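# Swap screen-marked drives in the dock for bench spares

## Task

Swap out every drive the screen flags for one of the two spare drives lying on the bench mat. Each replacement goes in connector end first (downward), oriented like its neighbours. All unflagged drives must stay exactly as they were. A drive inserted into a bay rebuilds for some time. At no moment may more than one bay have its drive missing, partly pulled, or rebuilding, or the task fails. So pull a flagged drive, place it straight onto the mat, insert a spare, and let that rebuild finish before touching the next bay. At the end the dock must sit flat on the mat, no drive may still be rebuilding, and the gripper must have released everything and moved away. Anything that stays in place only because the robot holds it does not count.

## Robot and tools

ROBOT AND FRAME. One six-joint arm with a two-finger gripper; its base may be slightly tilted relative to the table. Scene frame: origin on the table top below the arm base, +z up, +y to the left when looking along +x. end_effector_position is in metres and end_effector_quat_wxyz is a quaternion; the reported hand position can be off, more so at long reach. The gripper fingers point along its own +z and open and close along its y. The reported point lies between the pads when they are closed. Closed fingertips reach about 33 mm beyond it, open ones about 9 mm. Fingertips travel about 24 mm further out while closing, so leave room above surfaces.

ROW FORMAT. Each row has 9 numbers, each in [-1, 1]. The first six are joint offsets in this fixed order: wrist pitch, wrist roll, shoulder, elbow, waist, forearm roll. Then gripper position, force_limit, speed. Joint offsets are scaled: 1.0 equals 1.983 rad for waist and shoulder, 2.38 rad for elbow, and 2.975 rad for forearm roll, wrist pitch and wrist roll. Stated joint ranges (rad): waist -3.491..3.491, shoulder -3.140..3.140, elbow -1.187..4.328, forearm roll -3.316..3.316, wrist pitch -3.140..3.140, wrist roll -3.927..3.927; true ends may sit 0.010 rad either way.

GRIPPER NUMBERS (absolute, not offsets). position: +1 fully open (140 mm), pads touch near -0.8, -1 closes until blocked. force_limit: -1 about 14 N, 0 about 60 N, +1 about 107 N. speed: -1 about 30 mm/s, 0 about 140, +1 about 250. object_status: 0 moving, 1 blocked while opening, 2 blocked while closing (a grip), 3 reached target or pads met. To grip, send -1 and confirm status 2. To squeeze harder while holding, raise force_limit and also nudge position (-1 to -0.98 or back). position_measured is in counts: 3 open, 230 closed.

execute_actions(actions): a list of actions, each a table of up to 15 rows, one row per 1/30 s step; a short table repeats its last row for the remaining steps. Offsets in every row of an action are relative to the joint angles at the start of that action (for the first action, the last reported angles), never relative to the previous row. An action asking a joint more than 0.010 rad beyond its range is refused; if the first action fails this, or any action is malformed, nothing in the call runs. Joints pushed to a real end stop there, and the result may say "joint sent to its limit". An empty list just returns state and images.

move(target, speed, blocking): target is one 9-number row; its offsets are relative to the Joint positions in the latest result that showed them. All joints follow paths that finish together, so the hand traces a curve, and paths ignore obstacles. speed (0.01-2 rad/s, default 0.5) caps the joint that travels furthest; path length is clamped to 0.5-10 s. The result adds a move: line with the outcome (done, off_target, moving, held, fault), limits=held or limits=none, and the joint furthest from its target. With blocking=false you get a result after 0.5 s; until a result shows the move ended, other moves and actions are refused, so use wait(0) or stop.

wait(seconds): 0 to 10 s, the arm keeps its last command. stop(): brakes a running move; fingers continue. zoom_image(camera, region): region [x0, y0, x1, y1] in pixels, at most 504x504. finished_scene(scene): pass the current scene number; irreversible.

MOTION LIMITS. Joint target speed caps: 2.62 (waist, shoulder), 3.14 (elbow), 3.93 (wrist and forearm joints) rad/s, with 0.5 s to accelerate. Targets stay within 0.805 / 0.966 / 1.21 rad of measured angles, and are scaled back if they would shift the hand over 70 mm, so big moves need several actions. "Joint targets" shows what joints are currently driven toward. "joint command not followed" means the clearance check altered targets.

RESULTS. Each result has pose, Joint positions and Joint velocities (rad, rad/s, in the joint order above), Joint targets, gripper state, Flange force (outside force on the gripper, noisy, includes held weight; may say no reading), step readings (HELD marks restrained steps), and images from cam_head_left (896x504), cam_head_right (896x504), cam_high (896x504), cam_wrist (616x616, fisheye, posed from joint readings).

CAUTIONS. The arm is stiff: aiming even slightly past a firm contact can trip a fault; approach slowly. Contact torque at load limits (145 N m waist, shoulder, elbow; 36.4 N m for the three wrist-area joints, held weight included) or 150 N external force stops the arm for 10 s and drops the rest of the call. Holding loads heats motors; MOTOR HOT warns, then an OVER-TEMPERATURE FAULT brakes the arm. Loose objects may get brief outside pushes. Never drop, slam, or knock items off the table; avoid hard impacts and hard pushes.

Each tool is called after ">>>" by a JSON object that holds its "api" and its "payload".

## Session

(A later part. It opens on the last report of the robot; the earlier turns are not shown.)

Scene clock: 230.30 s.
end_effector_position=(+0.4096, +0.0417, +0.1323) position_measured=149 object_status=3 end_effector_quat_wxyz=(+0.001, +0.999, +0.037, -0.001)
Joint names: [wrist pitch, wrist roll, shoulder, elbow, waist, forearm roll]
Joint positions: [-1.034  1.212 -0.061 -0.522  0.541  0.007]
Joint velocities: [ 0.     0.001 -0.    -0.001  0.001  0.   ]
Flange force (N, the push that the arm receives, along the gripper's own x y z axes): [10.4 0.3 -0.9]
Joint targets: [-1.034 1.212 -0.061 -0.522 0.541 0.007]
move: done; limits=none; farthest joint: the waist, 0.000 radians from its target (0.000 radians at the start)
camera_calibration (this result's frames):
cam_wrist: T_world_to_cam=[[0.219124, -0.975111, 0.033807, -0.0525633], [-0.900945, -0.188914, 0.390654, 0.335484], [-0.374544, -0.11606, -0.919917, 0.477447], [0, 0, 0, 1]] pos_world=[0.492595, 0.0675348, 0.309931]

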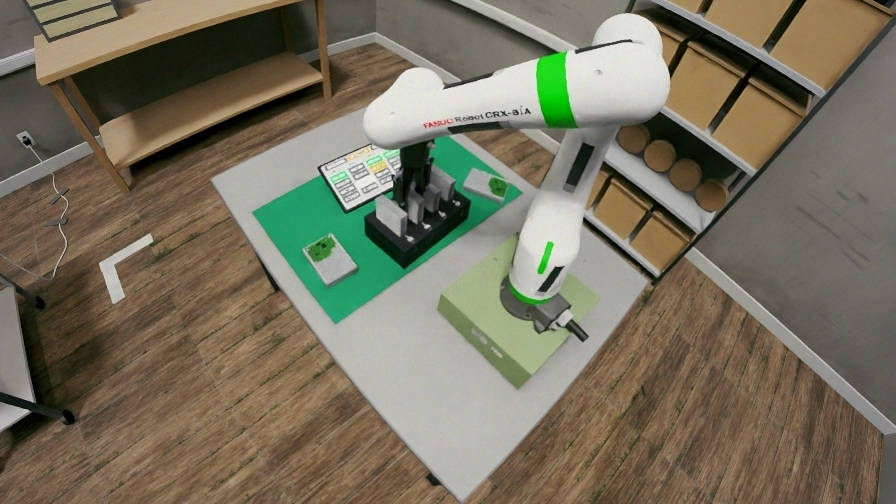

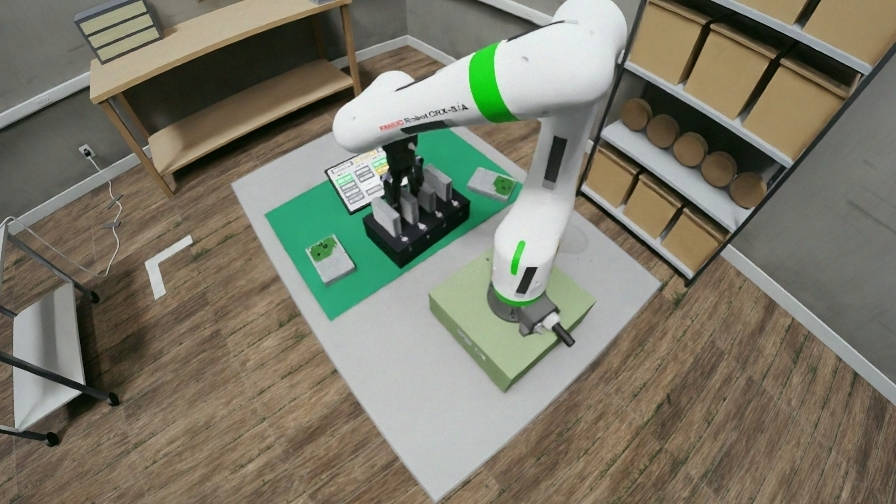

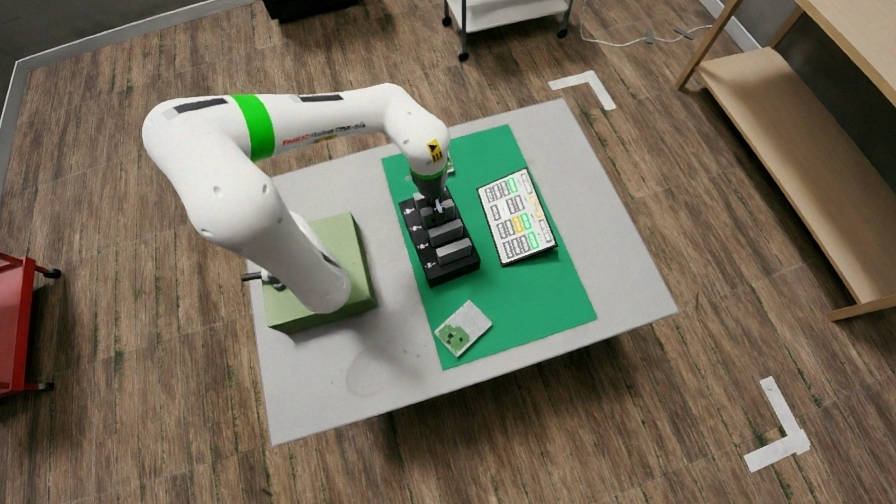

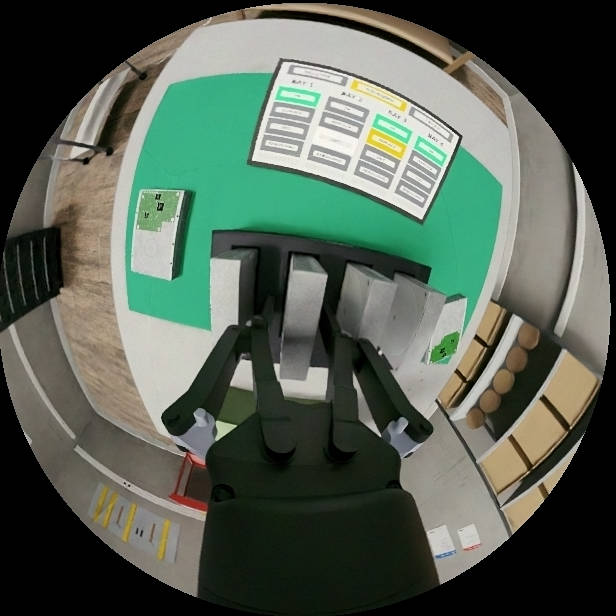

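>>> {"api": "execute_actions", "payload": {"actions": [[[0,0,0,0,0,0,-1,0.3,0.3]],[[0,0,0,0,0,0,-1,0.3,0.3]]]}}

>>> {"api": "move", "payload": {"target": [-0.04,0,-0.027,0.028,0,0,-1,0.3,0.3], "speed": 0.2}}

Scene clock: 242.97 s.
end_effector_position=(+0.4096, +0.0417, +0.1323) position_measured=195 object_status=2 end_effector_quat_wxyz=(+0.001, +0.999, +0.037, -0.001)
Joint names: [wrist pitch, wrist roll, shoulder, elbow, waist, forearm roll]
Joint positions: [-1.034  1.212 -0.061 -0.522  0.541  0.007]
Joint velocities: [0.001 0.    0.    0.002 0.    0.001]
Flange force (N, the push that the arm receives, along the gripper's own x y z axes): [6.4 -1.0 -10.0]
Flange force at the end of the 1st action (N, along the gripper's axes at the end of the call): [6.6 -1.6 -8.7]
Joint targets: [-1.034 1.212 -0.061 -0.522 0.541 0.007]
Step readings (joint positions; steps 1 to 15: 1st action; 16 to 30: 2nd action):
0: [-1.034 1.212 -0.061 -0.522 0.541 0.007]
1: [-1.034 1.212 -0.061 -0.522 0.541 0.007]
2: [-1.034 1.212 -0.061 -0.522 0.541 0.007]
4: [-1.034 1.212 -0.061 -0.522 0.541 0.007]
8: [-1.034 1.212 -0.061 -0.522 0.541 0.007]
15: [-1.034 1.212 -0.061 -0.522 0.541 0.007]
16: [-1.034 1.212 -0.061 -0.522 0.541 0.007]
17: [-1.034 1.212 -0.061 -0.522 0.541 0.007]
19: [-1.034 1.212 -0.061 -0.522 0.541 0.007]
23: [-1.034 1.212 -0.061 -0.522 0.541 0.007]
30: Joint positions above
camera_calibration (this result's frames):
cam_wrist: T_world_to_cam=[[0.219207, -0.97509, 0.0338723, -0.052614], [-0.900951, -0.188971, 0.390612, 0.335511], [-0.374481, -0.116142, -0.919932, 0.477438], [0, 0, 0, 1]] pos_world=[0.492604, 0.0675491, 0.309938]

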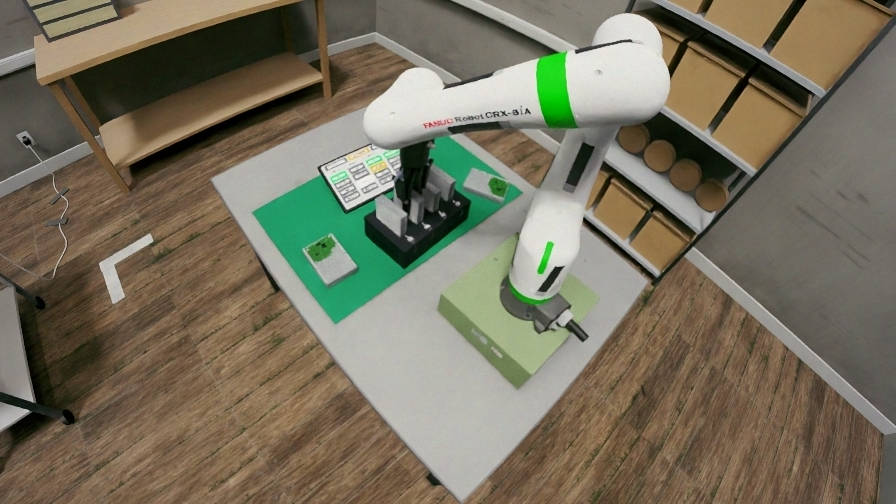

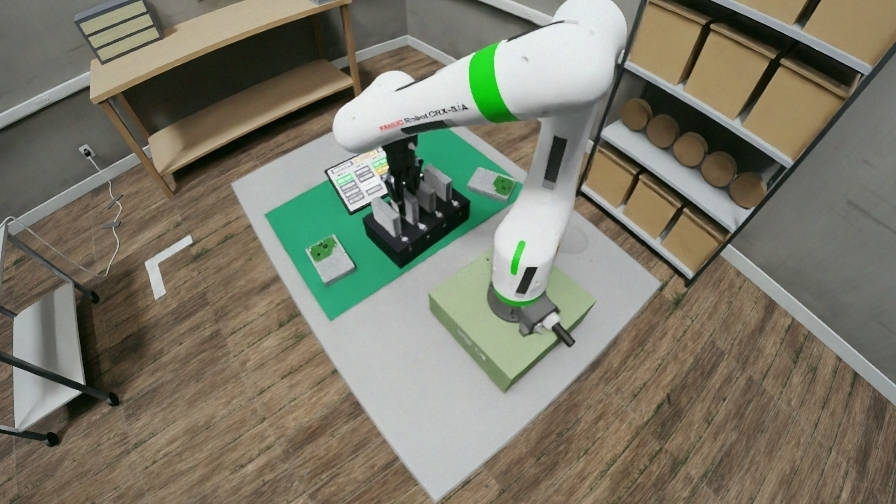

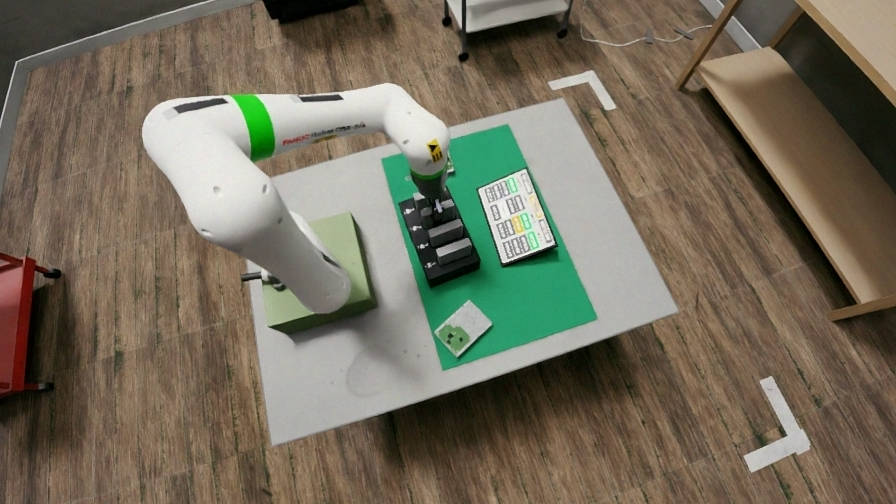

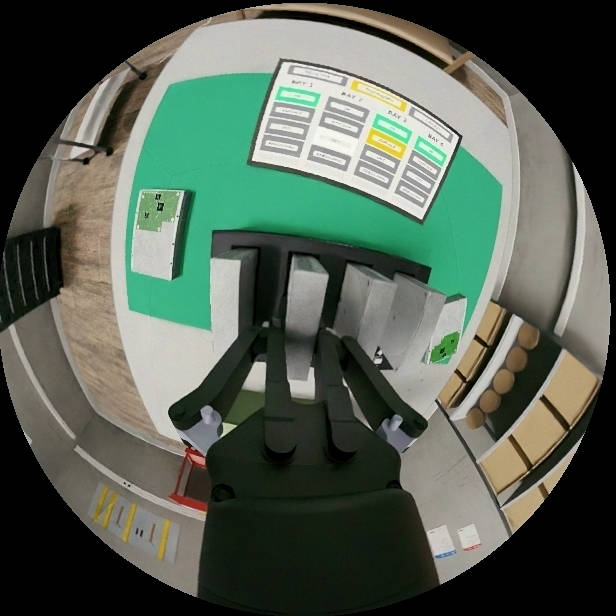

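Scene clock: 243.90 s.
end_effector_position=(+0.4118, +0.0422, +0.1779) position_measured=195 object_status=2 end_effector_quat_wxyz=(+0.001, +0.999, +0.036, -0.000)
Joint names: [wrist pitch, wrist roll, shoulder, elbow, waist, forearm roll]
Joint positions: [-1.153  1.212 -0.115 -0.456  0.541  0.007]
Joint velocities: [ 0.    -0.001 -0.    -0.001 -0.     0.002]
Flange force (N, the push that the arm receives, along the gripper's own x y z axes): [9.0 3.0 4.7]
Joint targets: [-1.153 1.212 -0.115 -0.456 0.541 0.007]
move: done; limits=none; farthest joint: the waist, 0.000 radians from its target (0.000 radians at the start)
camera_calibration (this result's frames):
cam_wrist: T_world_to_cam=[[0.218447, -0.975256, 0.0339967, -0.0537683], [-0.901576, -0.188367, 0.389461, 0.320143], [-0.37342, -0.115727, -0.920416, 0.519944], [0, 0, 0, 1]] pos_world=[0.494536, 0.068038, 0.355709]

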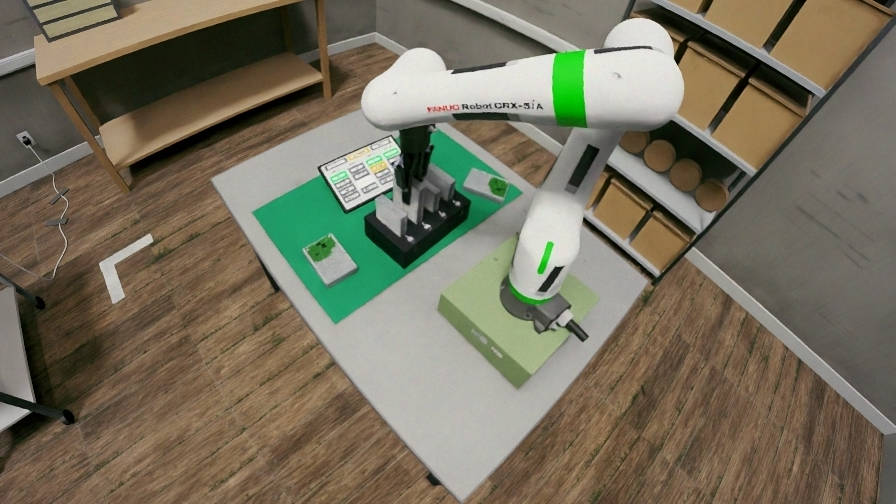

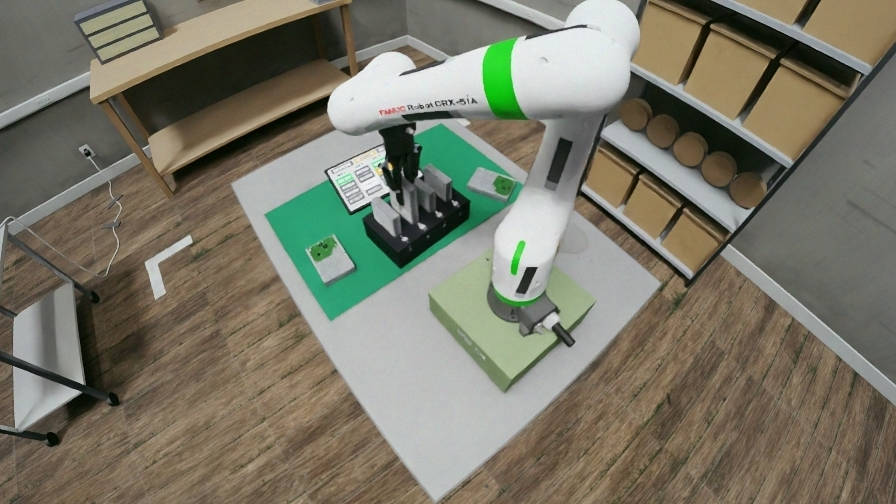

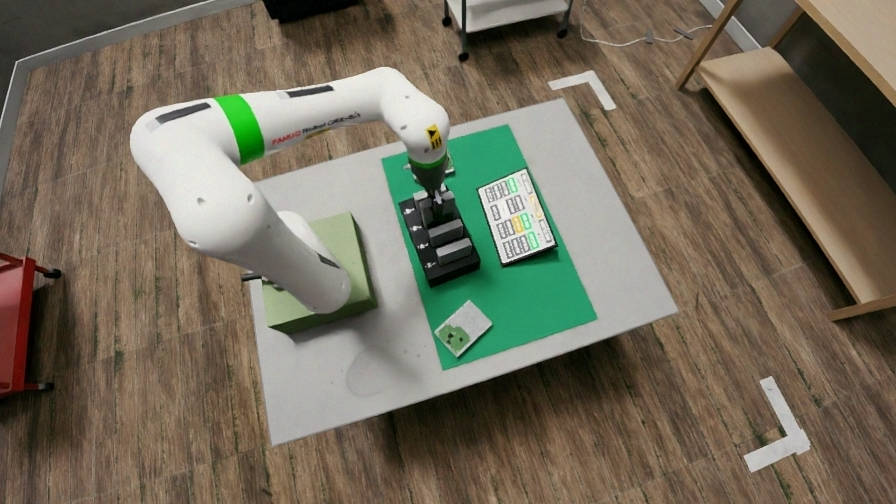

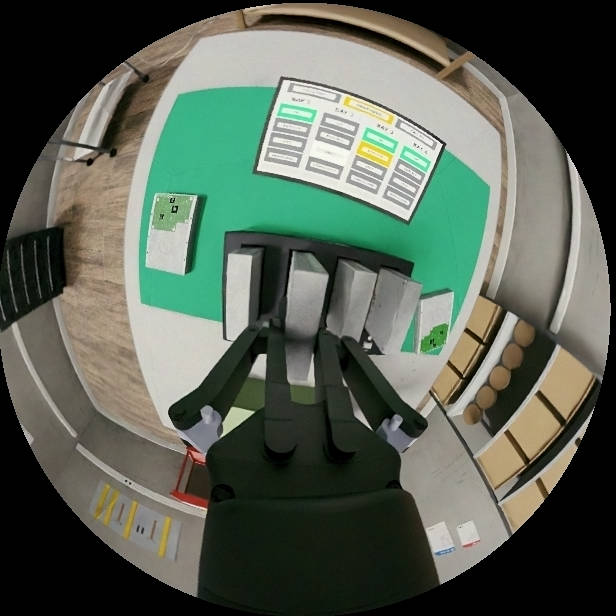

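Free. Lifting via the 0.22 pose to 0.31.

>>> {"api": "move", "payload": {"target": [-0.037,0,-0.0242,0.0265,0,0,-1,0.3,0.3], "speed": 0.3}}

>>> {"api": "move", "payload": {"target": [-0.0734,0,-0.0235,0.0725,0.001,0,-1,0.3,0.3], "speed": 0.5}}

Scene clock: 247.50 s.
end_effector_position=(+0.4097, +0.0410, +0.2214) position_measured=195 object_status=2 end_effector_quat_wxyz=(+0.001, +0.999, +0.036, +0.000)
Joint names: [wrist pitch, wrist roll, shoulder, elbow, waist, forearm roll]
Joint positions: [-1.263  1.212 -0.163 -0.393  0.541  0.007]
Joint velocities: [-0.001 -0.001 -0.    -0.001 -0.    -0.   ]
Flange force (N, the push that the arm receives, along the gripper's own x y z axes): [4.7 -2.1 3.4]
Joint targets: [-1.263 1.212 -0.163 -0.393 0.541 0.007]
move: done; limits=none; farthest joint: the waist, 0.000 radians from its target (0.000 radians at the start)
camera_calibration (this result's frames):
cam_wrist: T_world_to_cam=[[0.217713, -0.975419, 0.0340508, -0.0557534], [-0.902115, -0.187789, 0.38849, 0.301525], [-0.372546, -0.115297, -0.920824, 0.55874], [0, 0, 0, 1]] pos_world=[0.492305, 0.0666613, 0.39926]

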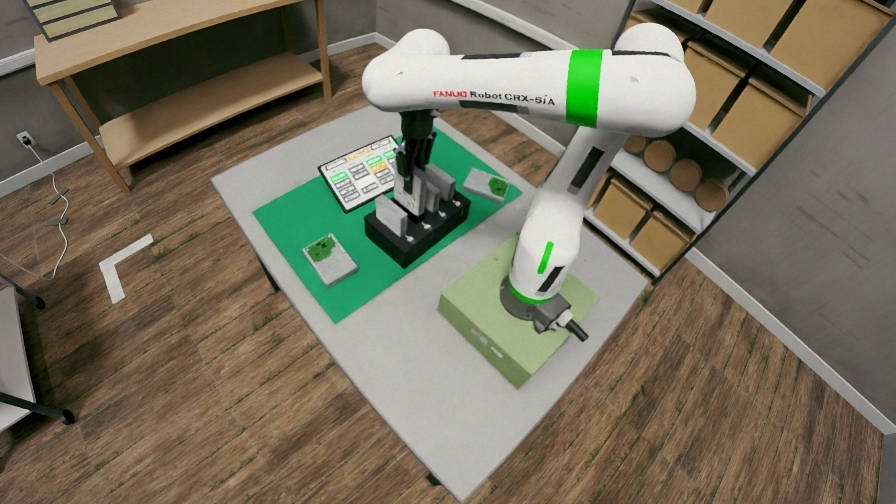

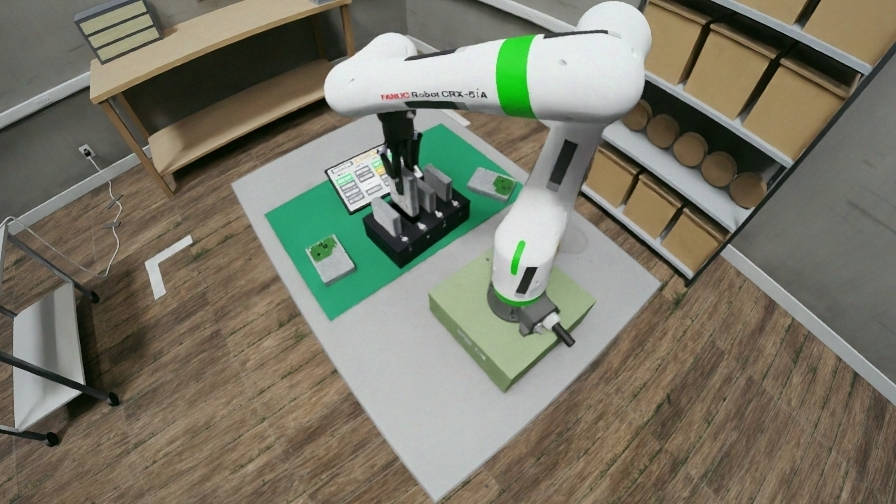

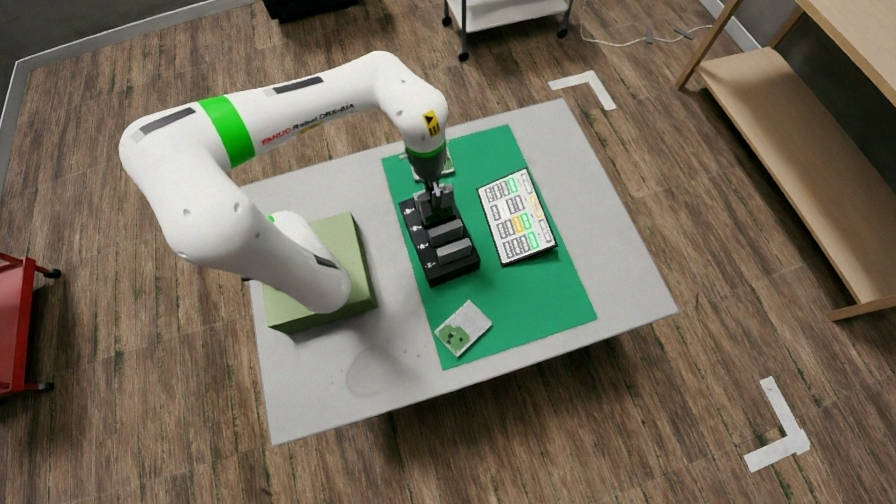

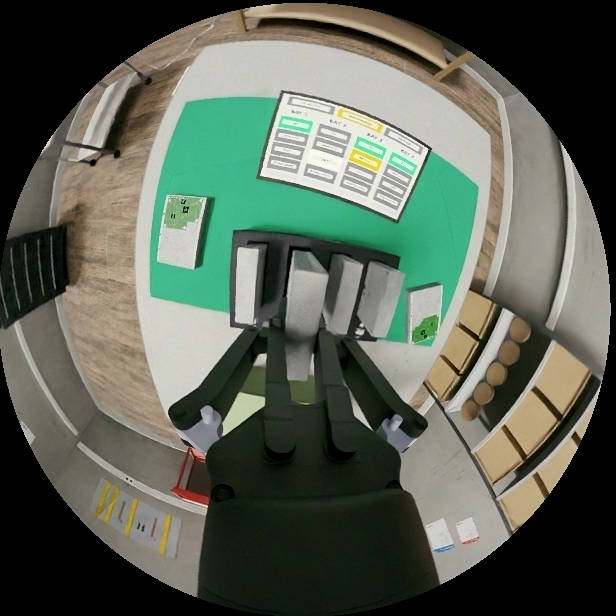

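Scene clock: 248.33 s.
end_effector_position=(+0.4095, +0.0411, +0.3116) position_measured=195 object_status=2 end_effector_quat_wxyz=(+0.001, +0.999, +0.036, +0.001)
Joint names: [wrist pitch, wrist roll, shoulder, elbow, waist, forearm roll]
Joint positions: [-1.481  1.212 -0.21  -0.22   0.543  0.007]
Joint velocities: [-0.    -0.001 -0.    -0.    -0.    -0.001]
Flange force (N, the push that the arm receives, along the gripper's own x y z axes): [6.2 -2.4 1.8]
Joint targets: [-1.481 1.212 -0.210 -0.220 0.543 0.007]
move: done; limits=none; farthest joint: the waist, 0.000 radians from its target (0.002 radians at the start)
camera_calibration (this result's frames):
cam_wrist: T_world_to_cam=[[0.218176, -0.975317, 0.0340039, -0.0588438], [-0.902356, -0.188339, 0.387662, 0.266721], [-0.371689, -0.115262, -0.921174, 0.641488], [0, 0, 0, 1]] pos_world=[0.491949, 0.0667819, 0.489526]

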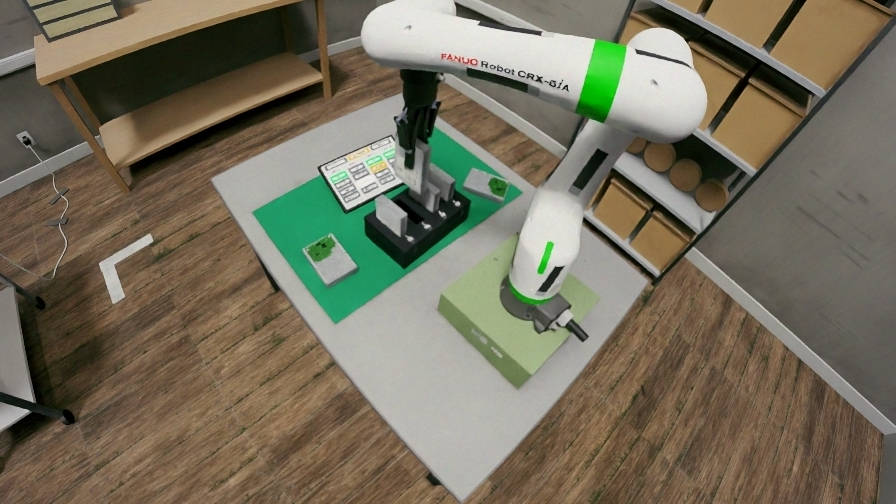

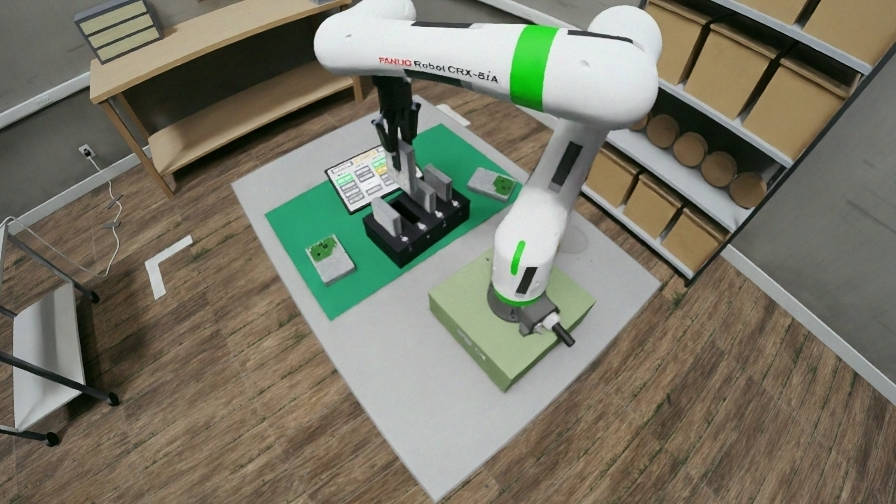

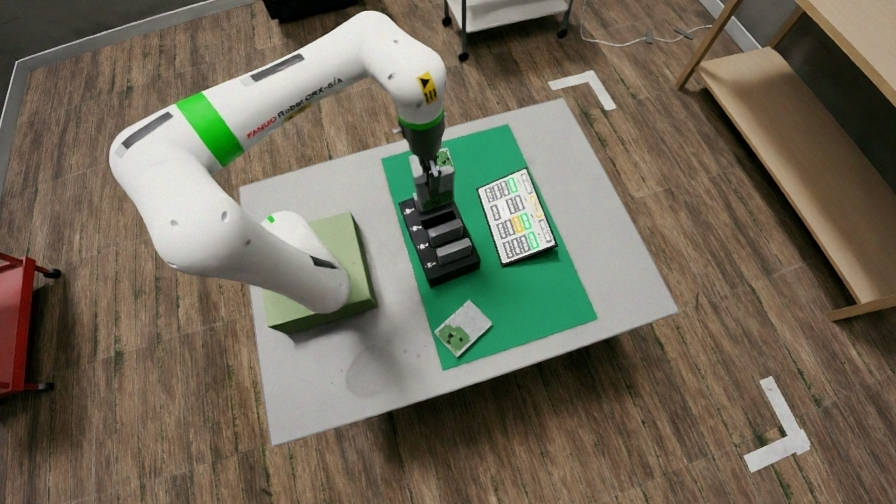

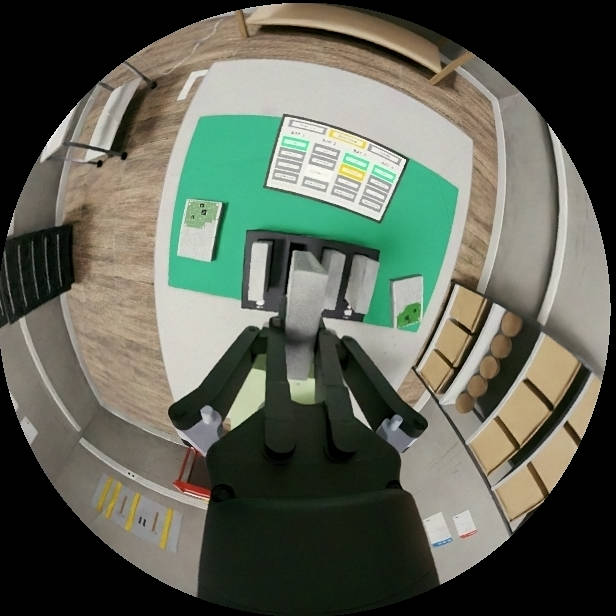

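>>> {"api": "zoom_image", "payload": {"camera": "cam_head_left", "region": [360, 100, 480, 250]}}

>>> {"api": "zoom_image", "payload": {"camera": "cam_high", "region": [380, 120, 500, 260]}}

Region (360, 100, 480, 250) of cam_head_left's 896x504 image, scaled by 3.360, with more detail than that image has; it fills the left 403 columns of this view, and the rest is white.

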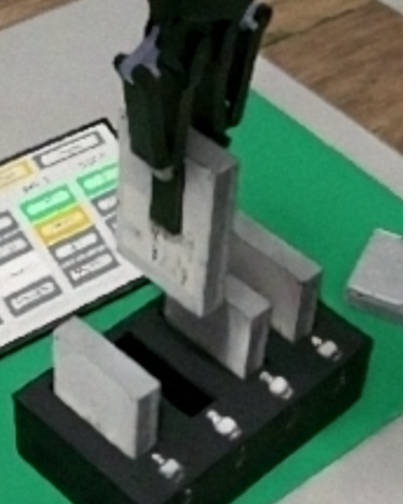

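Region (380, 120, 500, 260) of cam_high's 896x504 image, scaled by 3.600, with more detail than that image has; it fills the left 432 columns of this view, and the rest is white.

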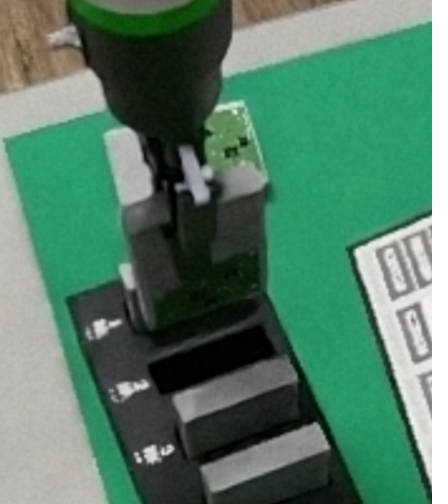

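>>> {"api": "move", "payload": {"target": [-0.0523,-0.0622,0.3847,0.3843,0.0934,0.0043,-1,0.3,0.3], "speed": 1.0}}

>>> {"api": "move", "payload": {"target": [0.1164,0,0.0255,-0.1242,-0.0024,0,-1,0.3,0.3], "speed": 0.4}}

Scene clock: 273.43 s.
end_effector_position=(+0.6398, +0.2795, +0.3026) position_measured=195 object_status=2 end_effector_quat_wxyz=(+0.000, +0.999, +0.035, -0.000)
Joint names: [wrist pitch, wrist roll, shoulder, elbow, waist, forearm roll]
Joint positions: [-1.637  1.027  0.553  0.694  0.728  0.02 ]
Joint velocities: [-0.     0.001  0.     0.    -0.     0.002]
Flange force (N, the push that the arm receives, along the gripper's own x y z axes): [15.7 -5.6 -1.3]
Joint targets: [-1.637 1.027 0.553 0.694 0.728 0.020]
move: done; limits=none; farthest joint: the wrist pitch, 0.001 radians from its target (0.155 radians at the start)
camera_calibration (this result's frames):
cam_wrist: T_world_to_cam=[[0.216004, -0.975828, 0.0332016, 0.125564], [-0.902044, -0.186425, 0.38931, 0.521656], [-0.37371, -0.114042, -0.920508, 0.747004], [0, 0, 0, 1]] pos_world=[0.722597, 0.304969, 0.480368]

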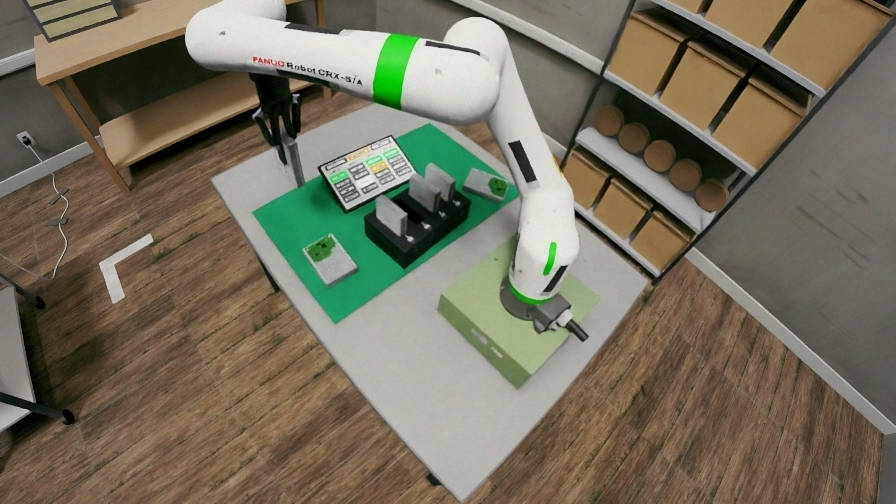

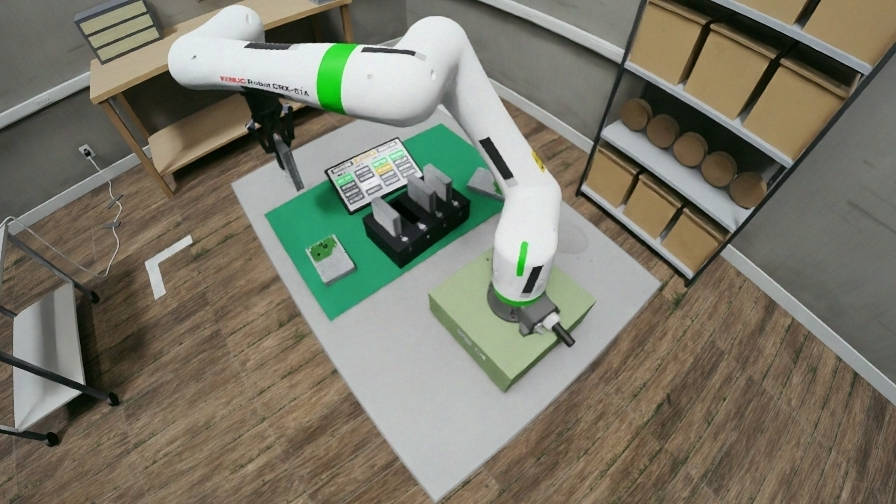

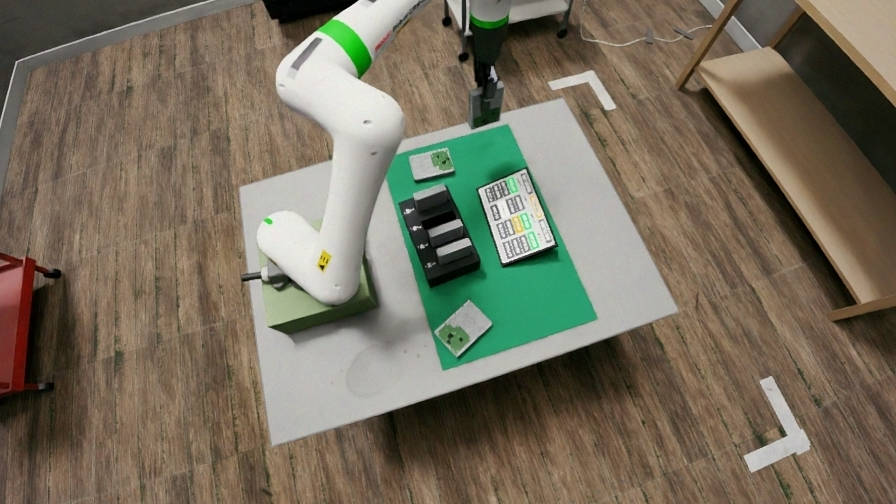

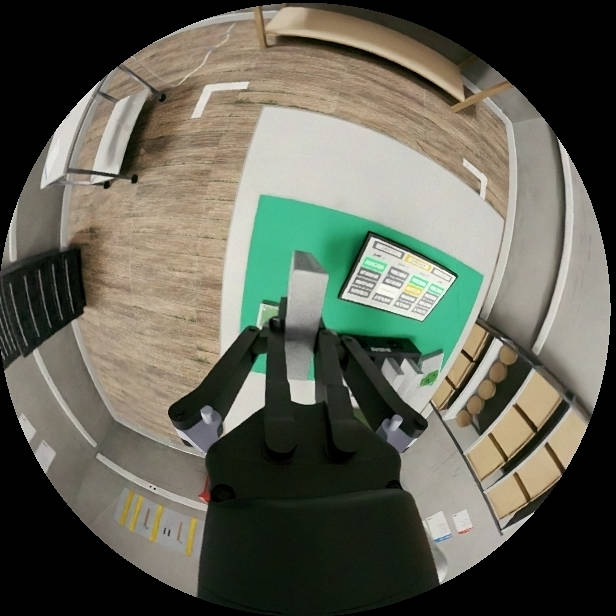

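Scene clock: 274.67 s.
end_effector_position=(+0.6404, +0.2801, +0.1426) position_measured=195 object_status=2 end_effector_quat_wxyz=(+0.000, +0.999, +0.036, -0.000)
Joint names: [wrist pitch, wrist roll, shoulder, elbow, waist, forearm roll]
Joint positions: [-1.291  1.027  0.604  0.399  0.723  0.02 ]
Joint velocities: [ 0.     0.002 -0.001 -0.001 -0.    -0.001]
Flange force (N, the push that the arm receives, along the gripper's own x y z axes): [7.3 -3.0 5.1]
Joint targets: [-1.291 1.027 0.604 0.399 0.723 0.020]
move: done; limits=none; farthest joint: the waist, 0.000 radians from its target (0.005 radians at the start)
camera_calibration (this result's frames):
cam_wrist: T_world_to_cam=[[0.218023, -0.975391, 0.0328413, 0.129945], [-0.901584, -0.188414, 0.389417, 0.584843], [-0.373646, -0.114511, -0.920476, 0.600113], [0, 0, 0, 1]] pos_world=[0.723184, 0.30566, 0.320373]

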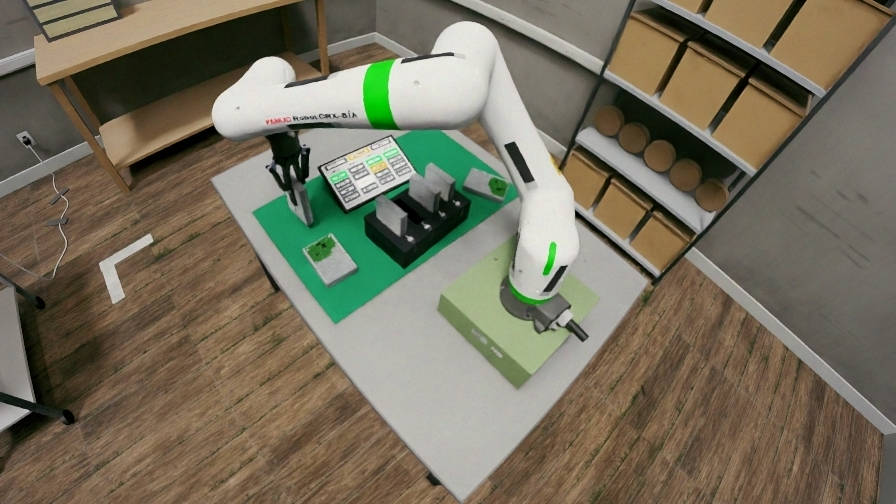

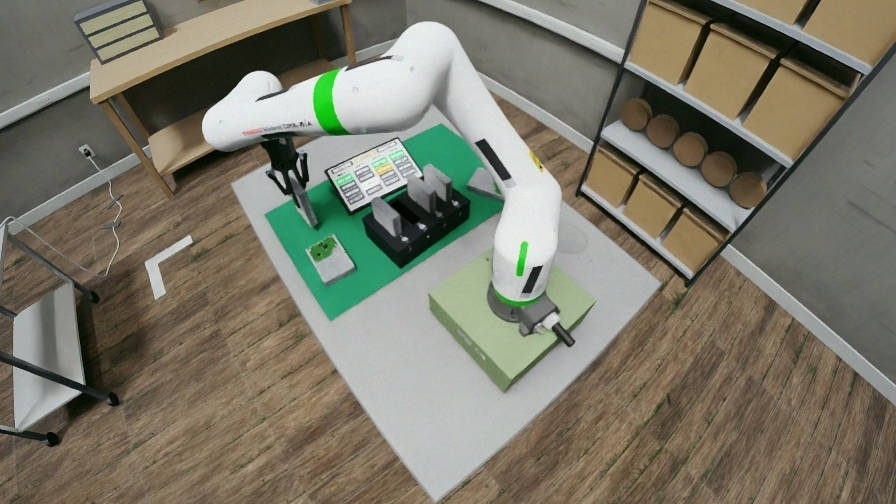

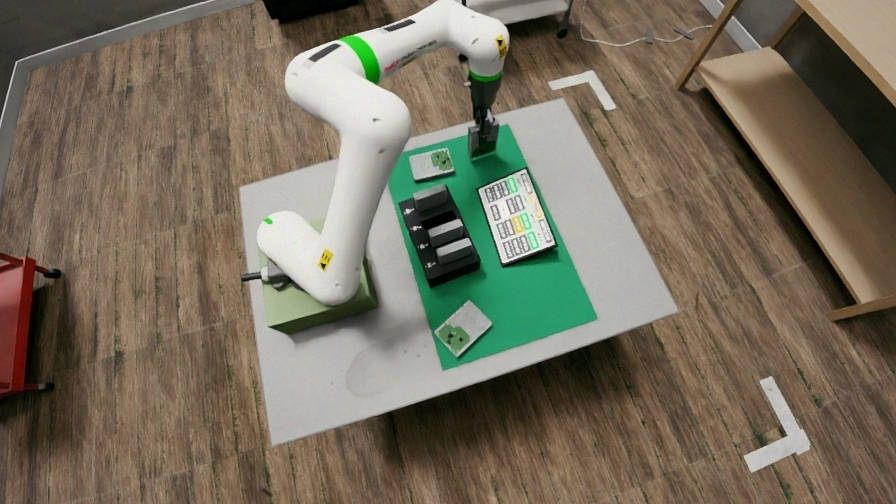

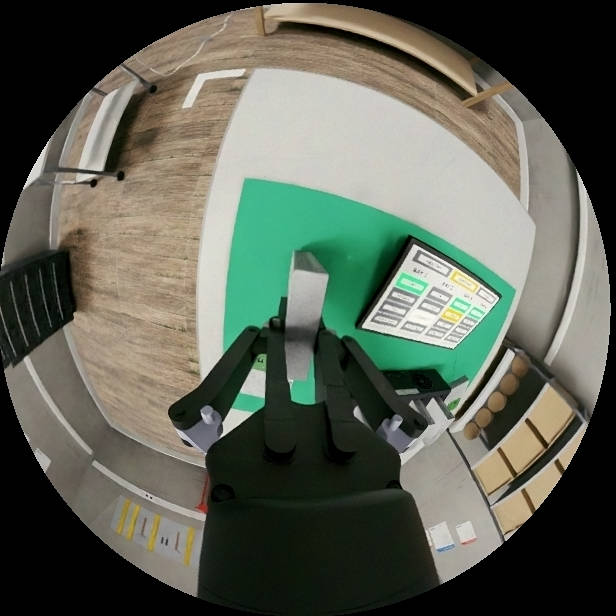

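>>> {"api": "move", "payload": {"target": [0.007,0,0.0027,-0.0065,0,0,-1,0.3,0.3], "speed": 0.04}}

Scene clock: 280.17 s.
end_effector_position=(+0.6396, +0.2798, +0.1326) position_measured=195 object_status=2 end_effector_quat_wxyz=(+0.000, +0.999, +0.036, -0.000)
Joint names: [wrist pitch, wrist roll, shoulder, elbow, waist, forearm roll]
Joint positions: [-1.27   1.027  0.609  0.383  0.723  0.02 ]
Joint velocities: [ 0.     0.    -0.     0.001  0.     0.   ]
Flange force (N, the push that the arm receives, along the gripper's own x y z axes): [11.1 -3.7 5.7]
Joint targets: [-1.270 1.027 0.609 0.383 0.723 0.020]
move: done; limits=none; farthest joint: the waist, 0.000 radians from its target (0.000 radians at the start)
camera_calibration (this result's frames):
cam_wrist: T_world_to_cam=[[0.218425, -0.975304, 0.0327488, 0.129915], [-0.901465, -0.188809, 0.389501, 0.587983], [-0.373699, -0.114599, -0.920444, 0.590617], [0, 0, 0, 1]] pos_world=[0.722382, 0.305407, 0.310355]

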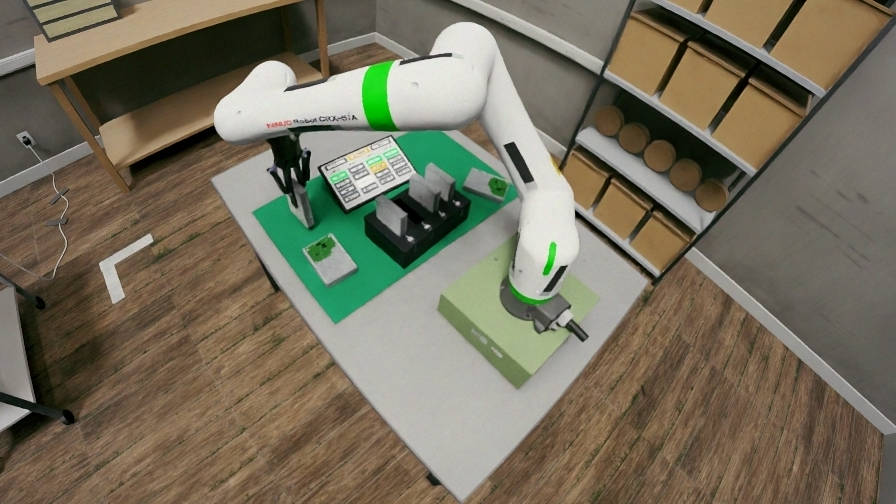

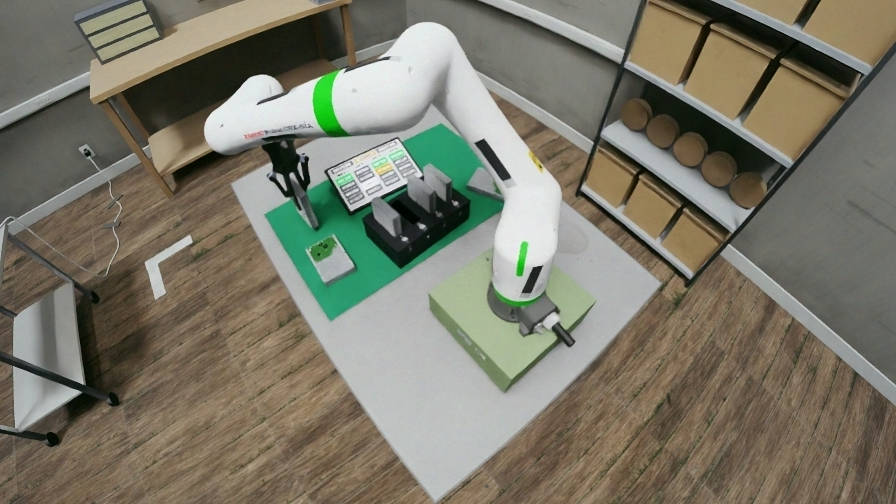

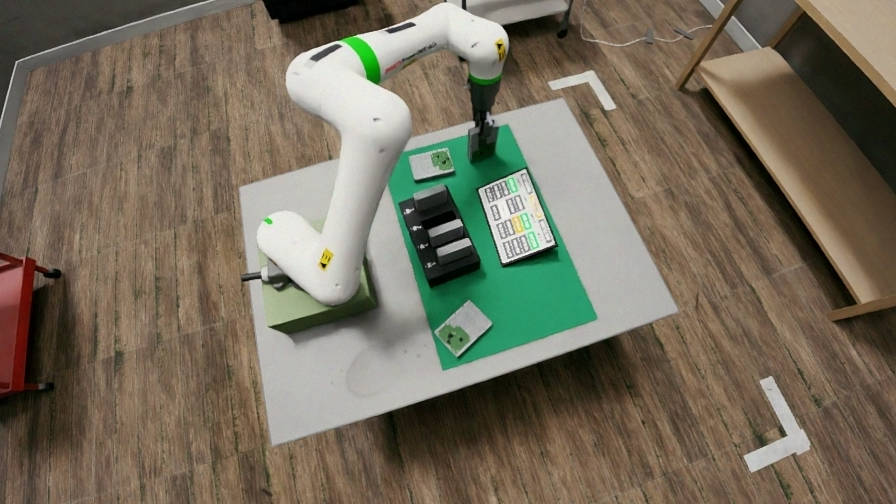

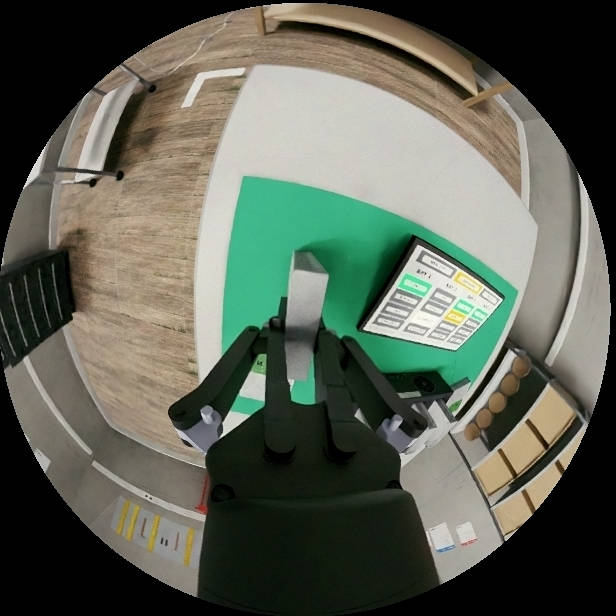

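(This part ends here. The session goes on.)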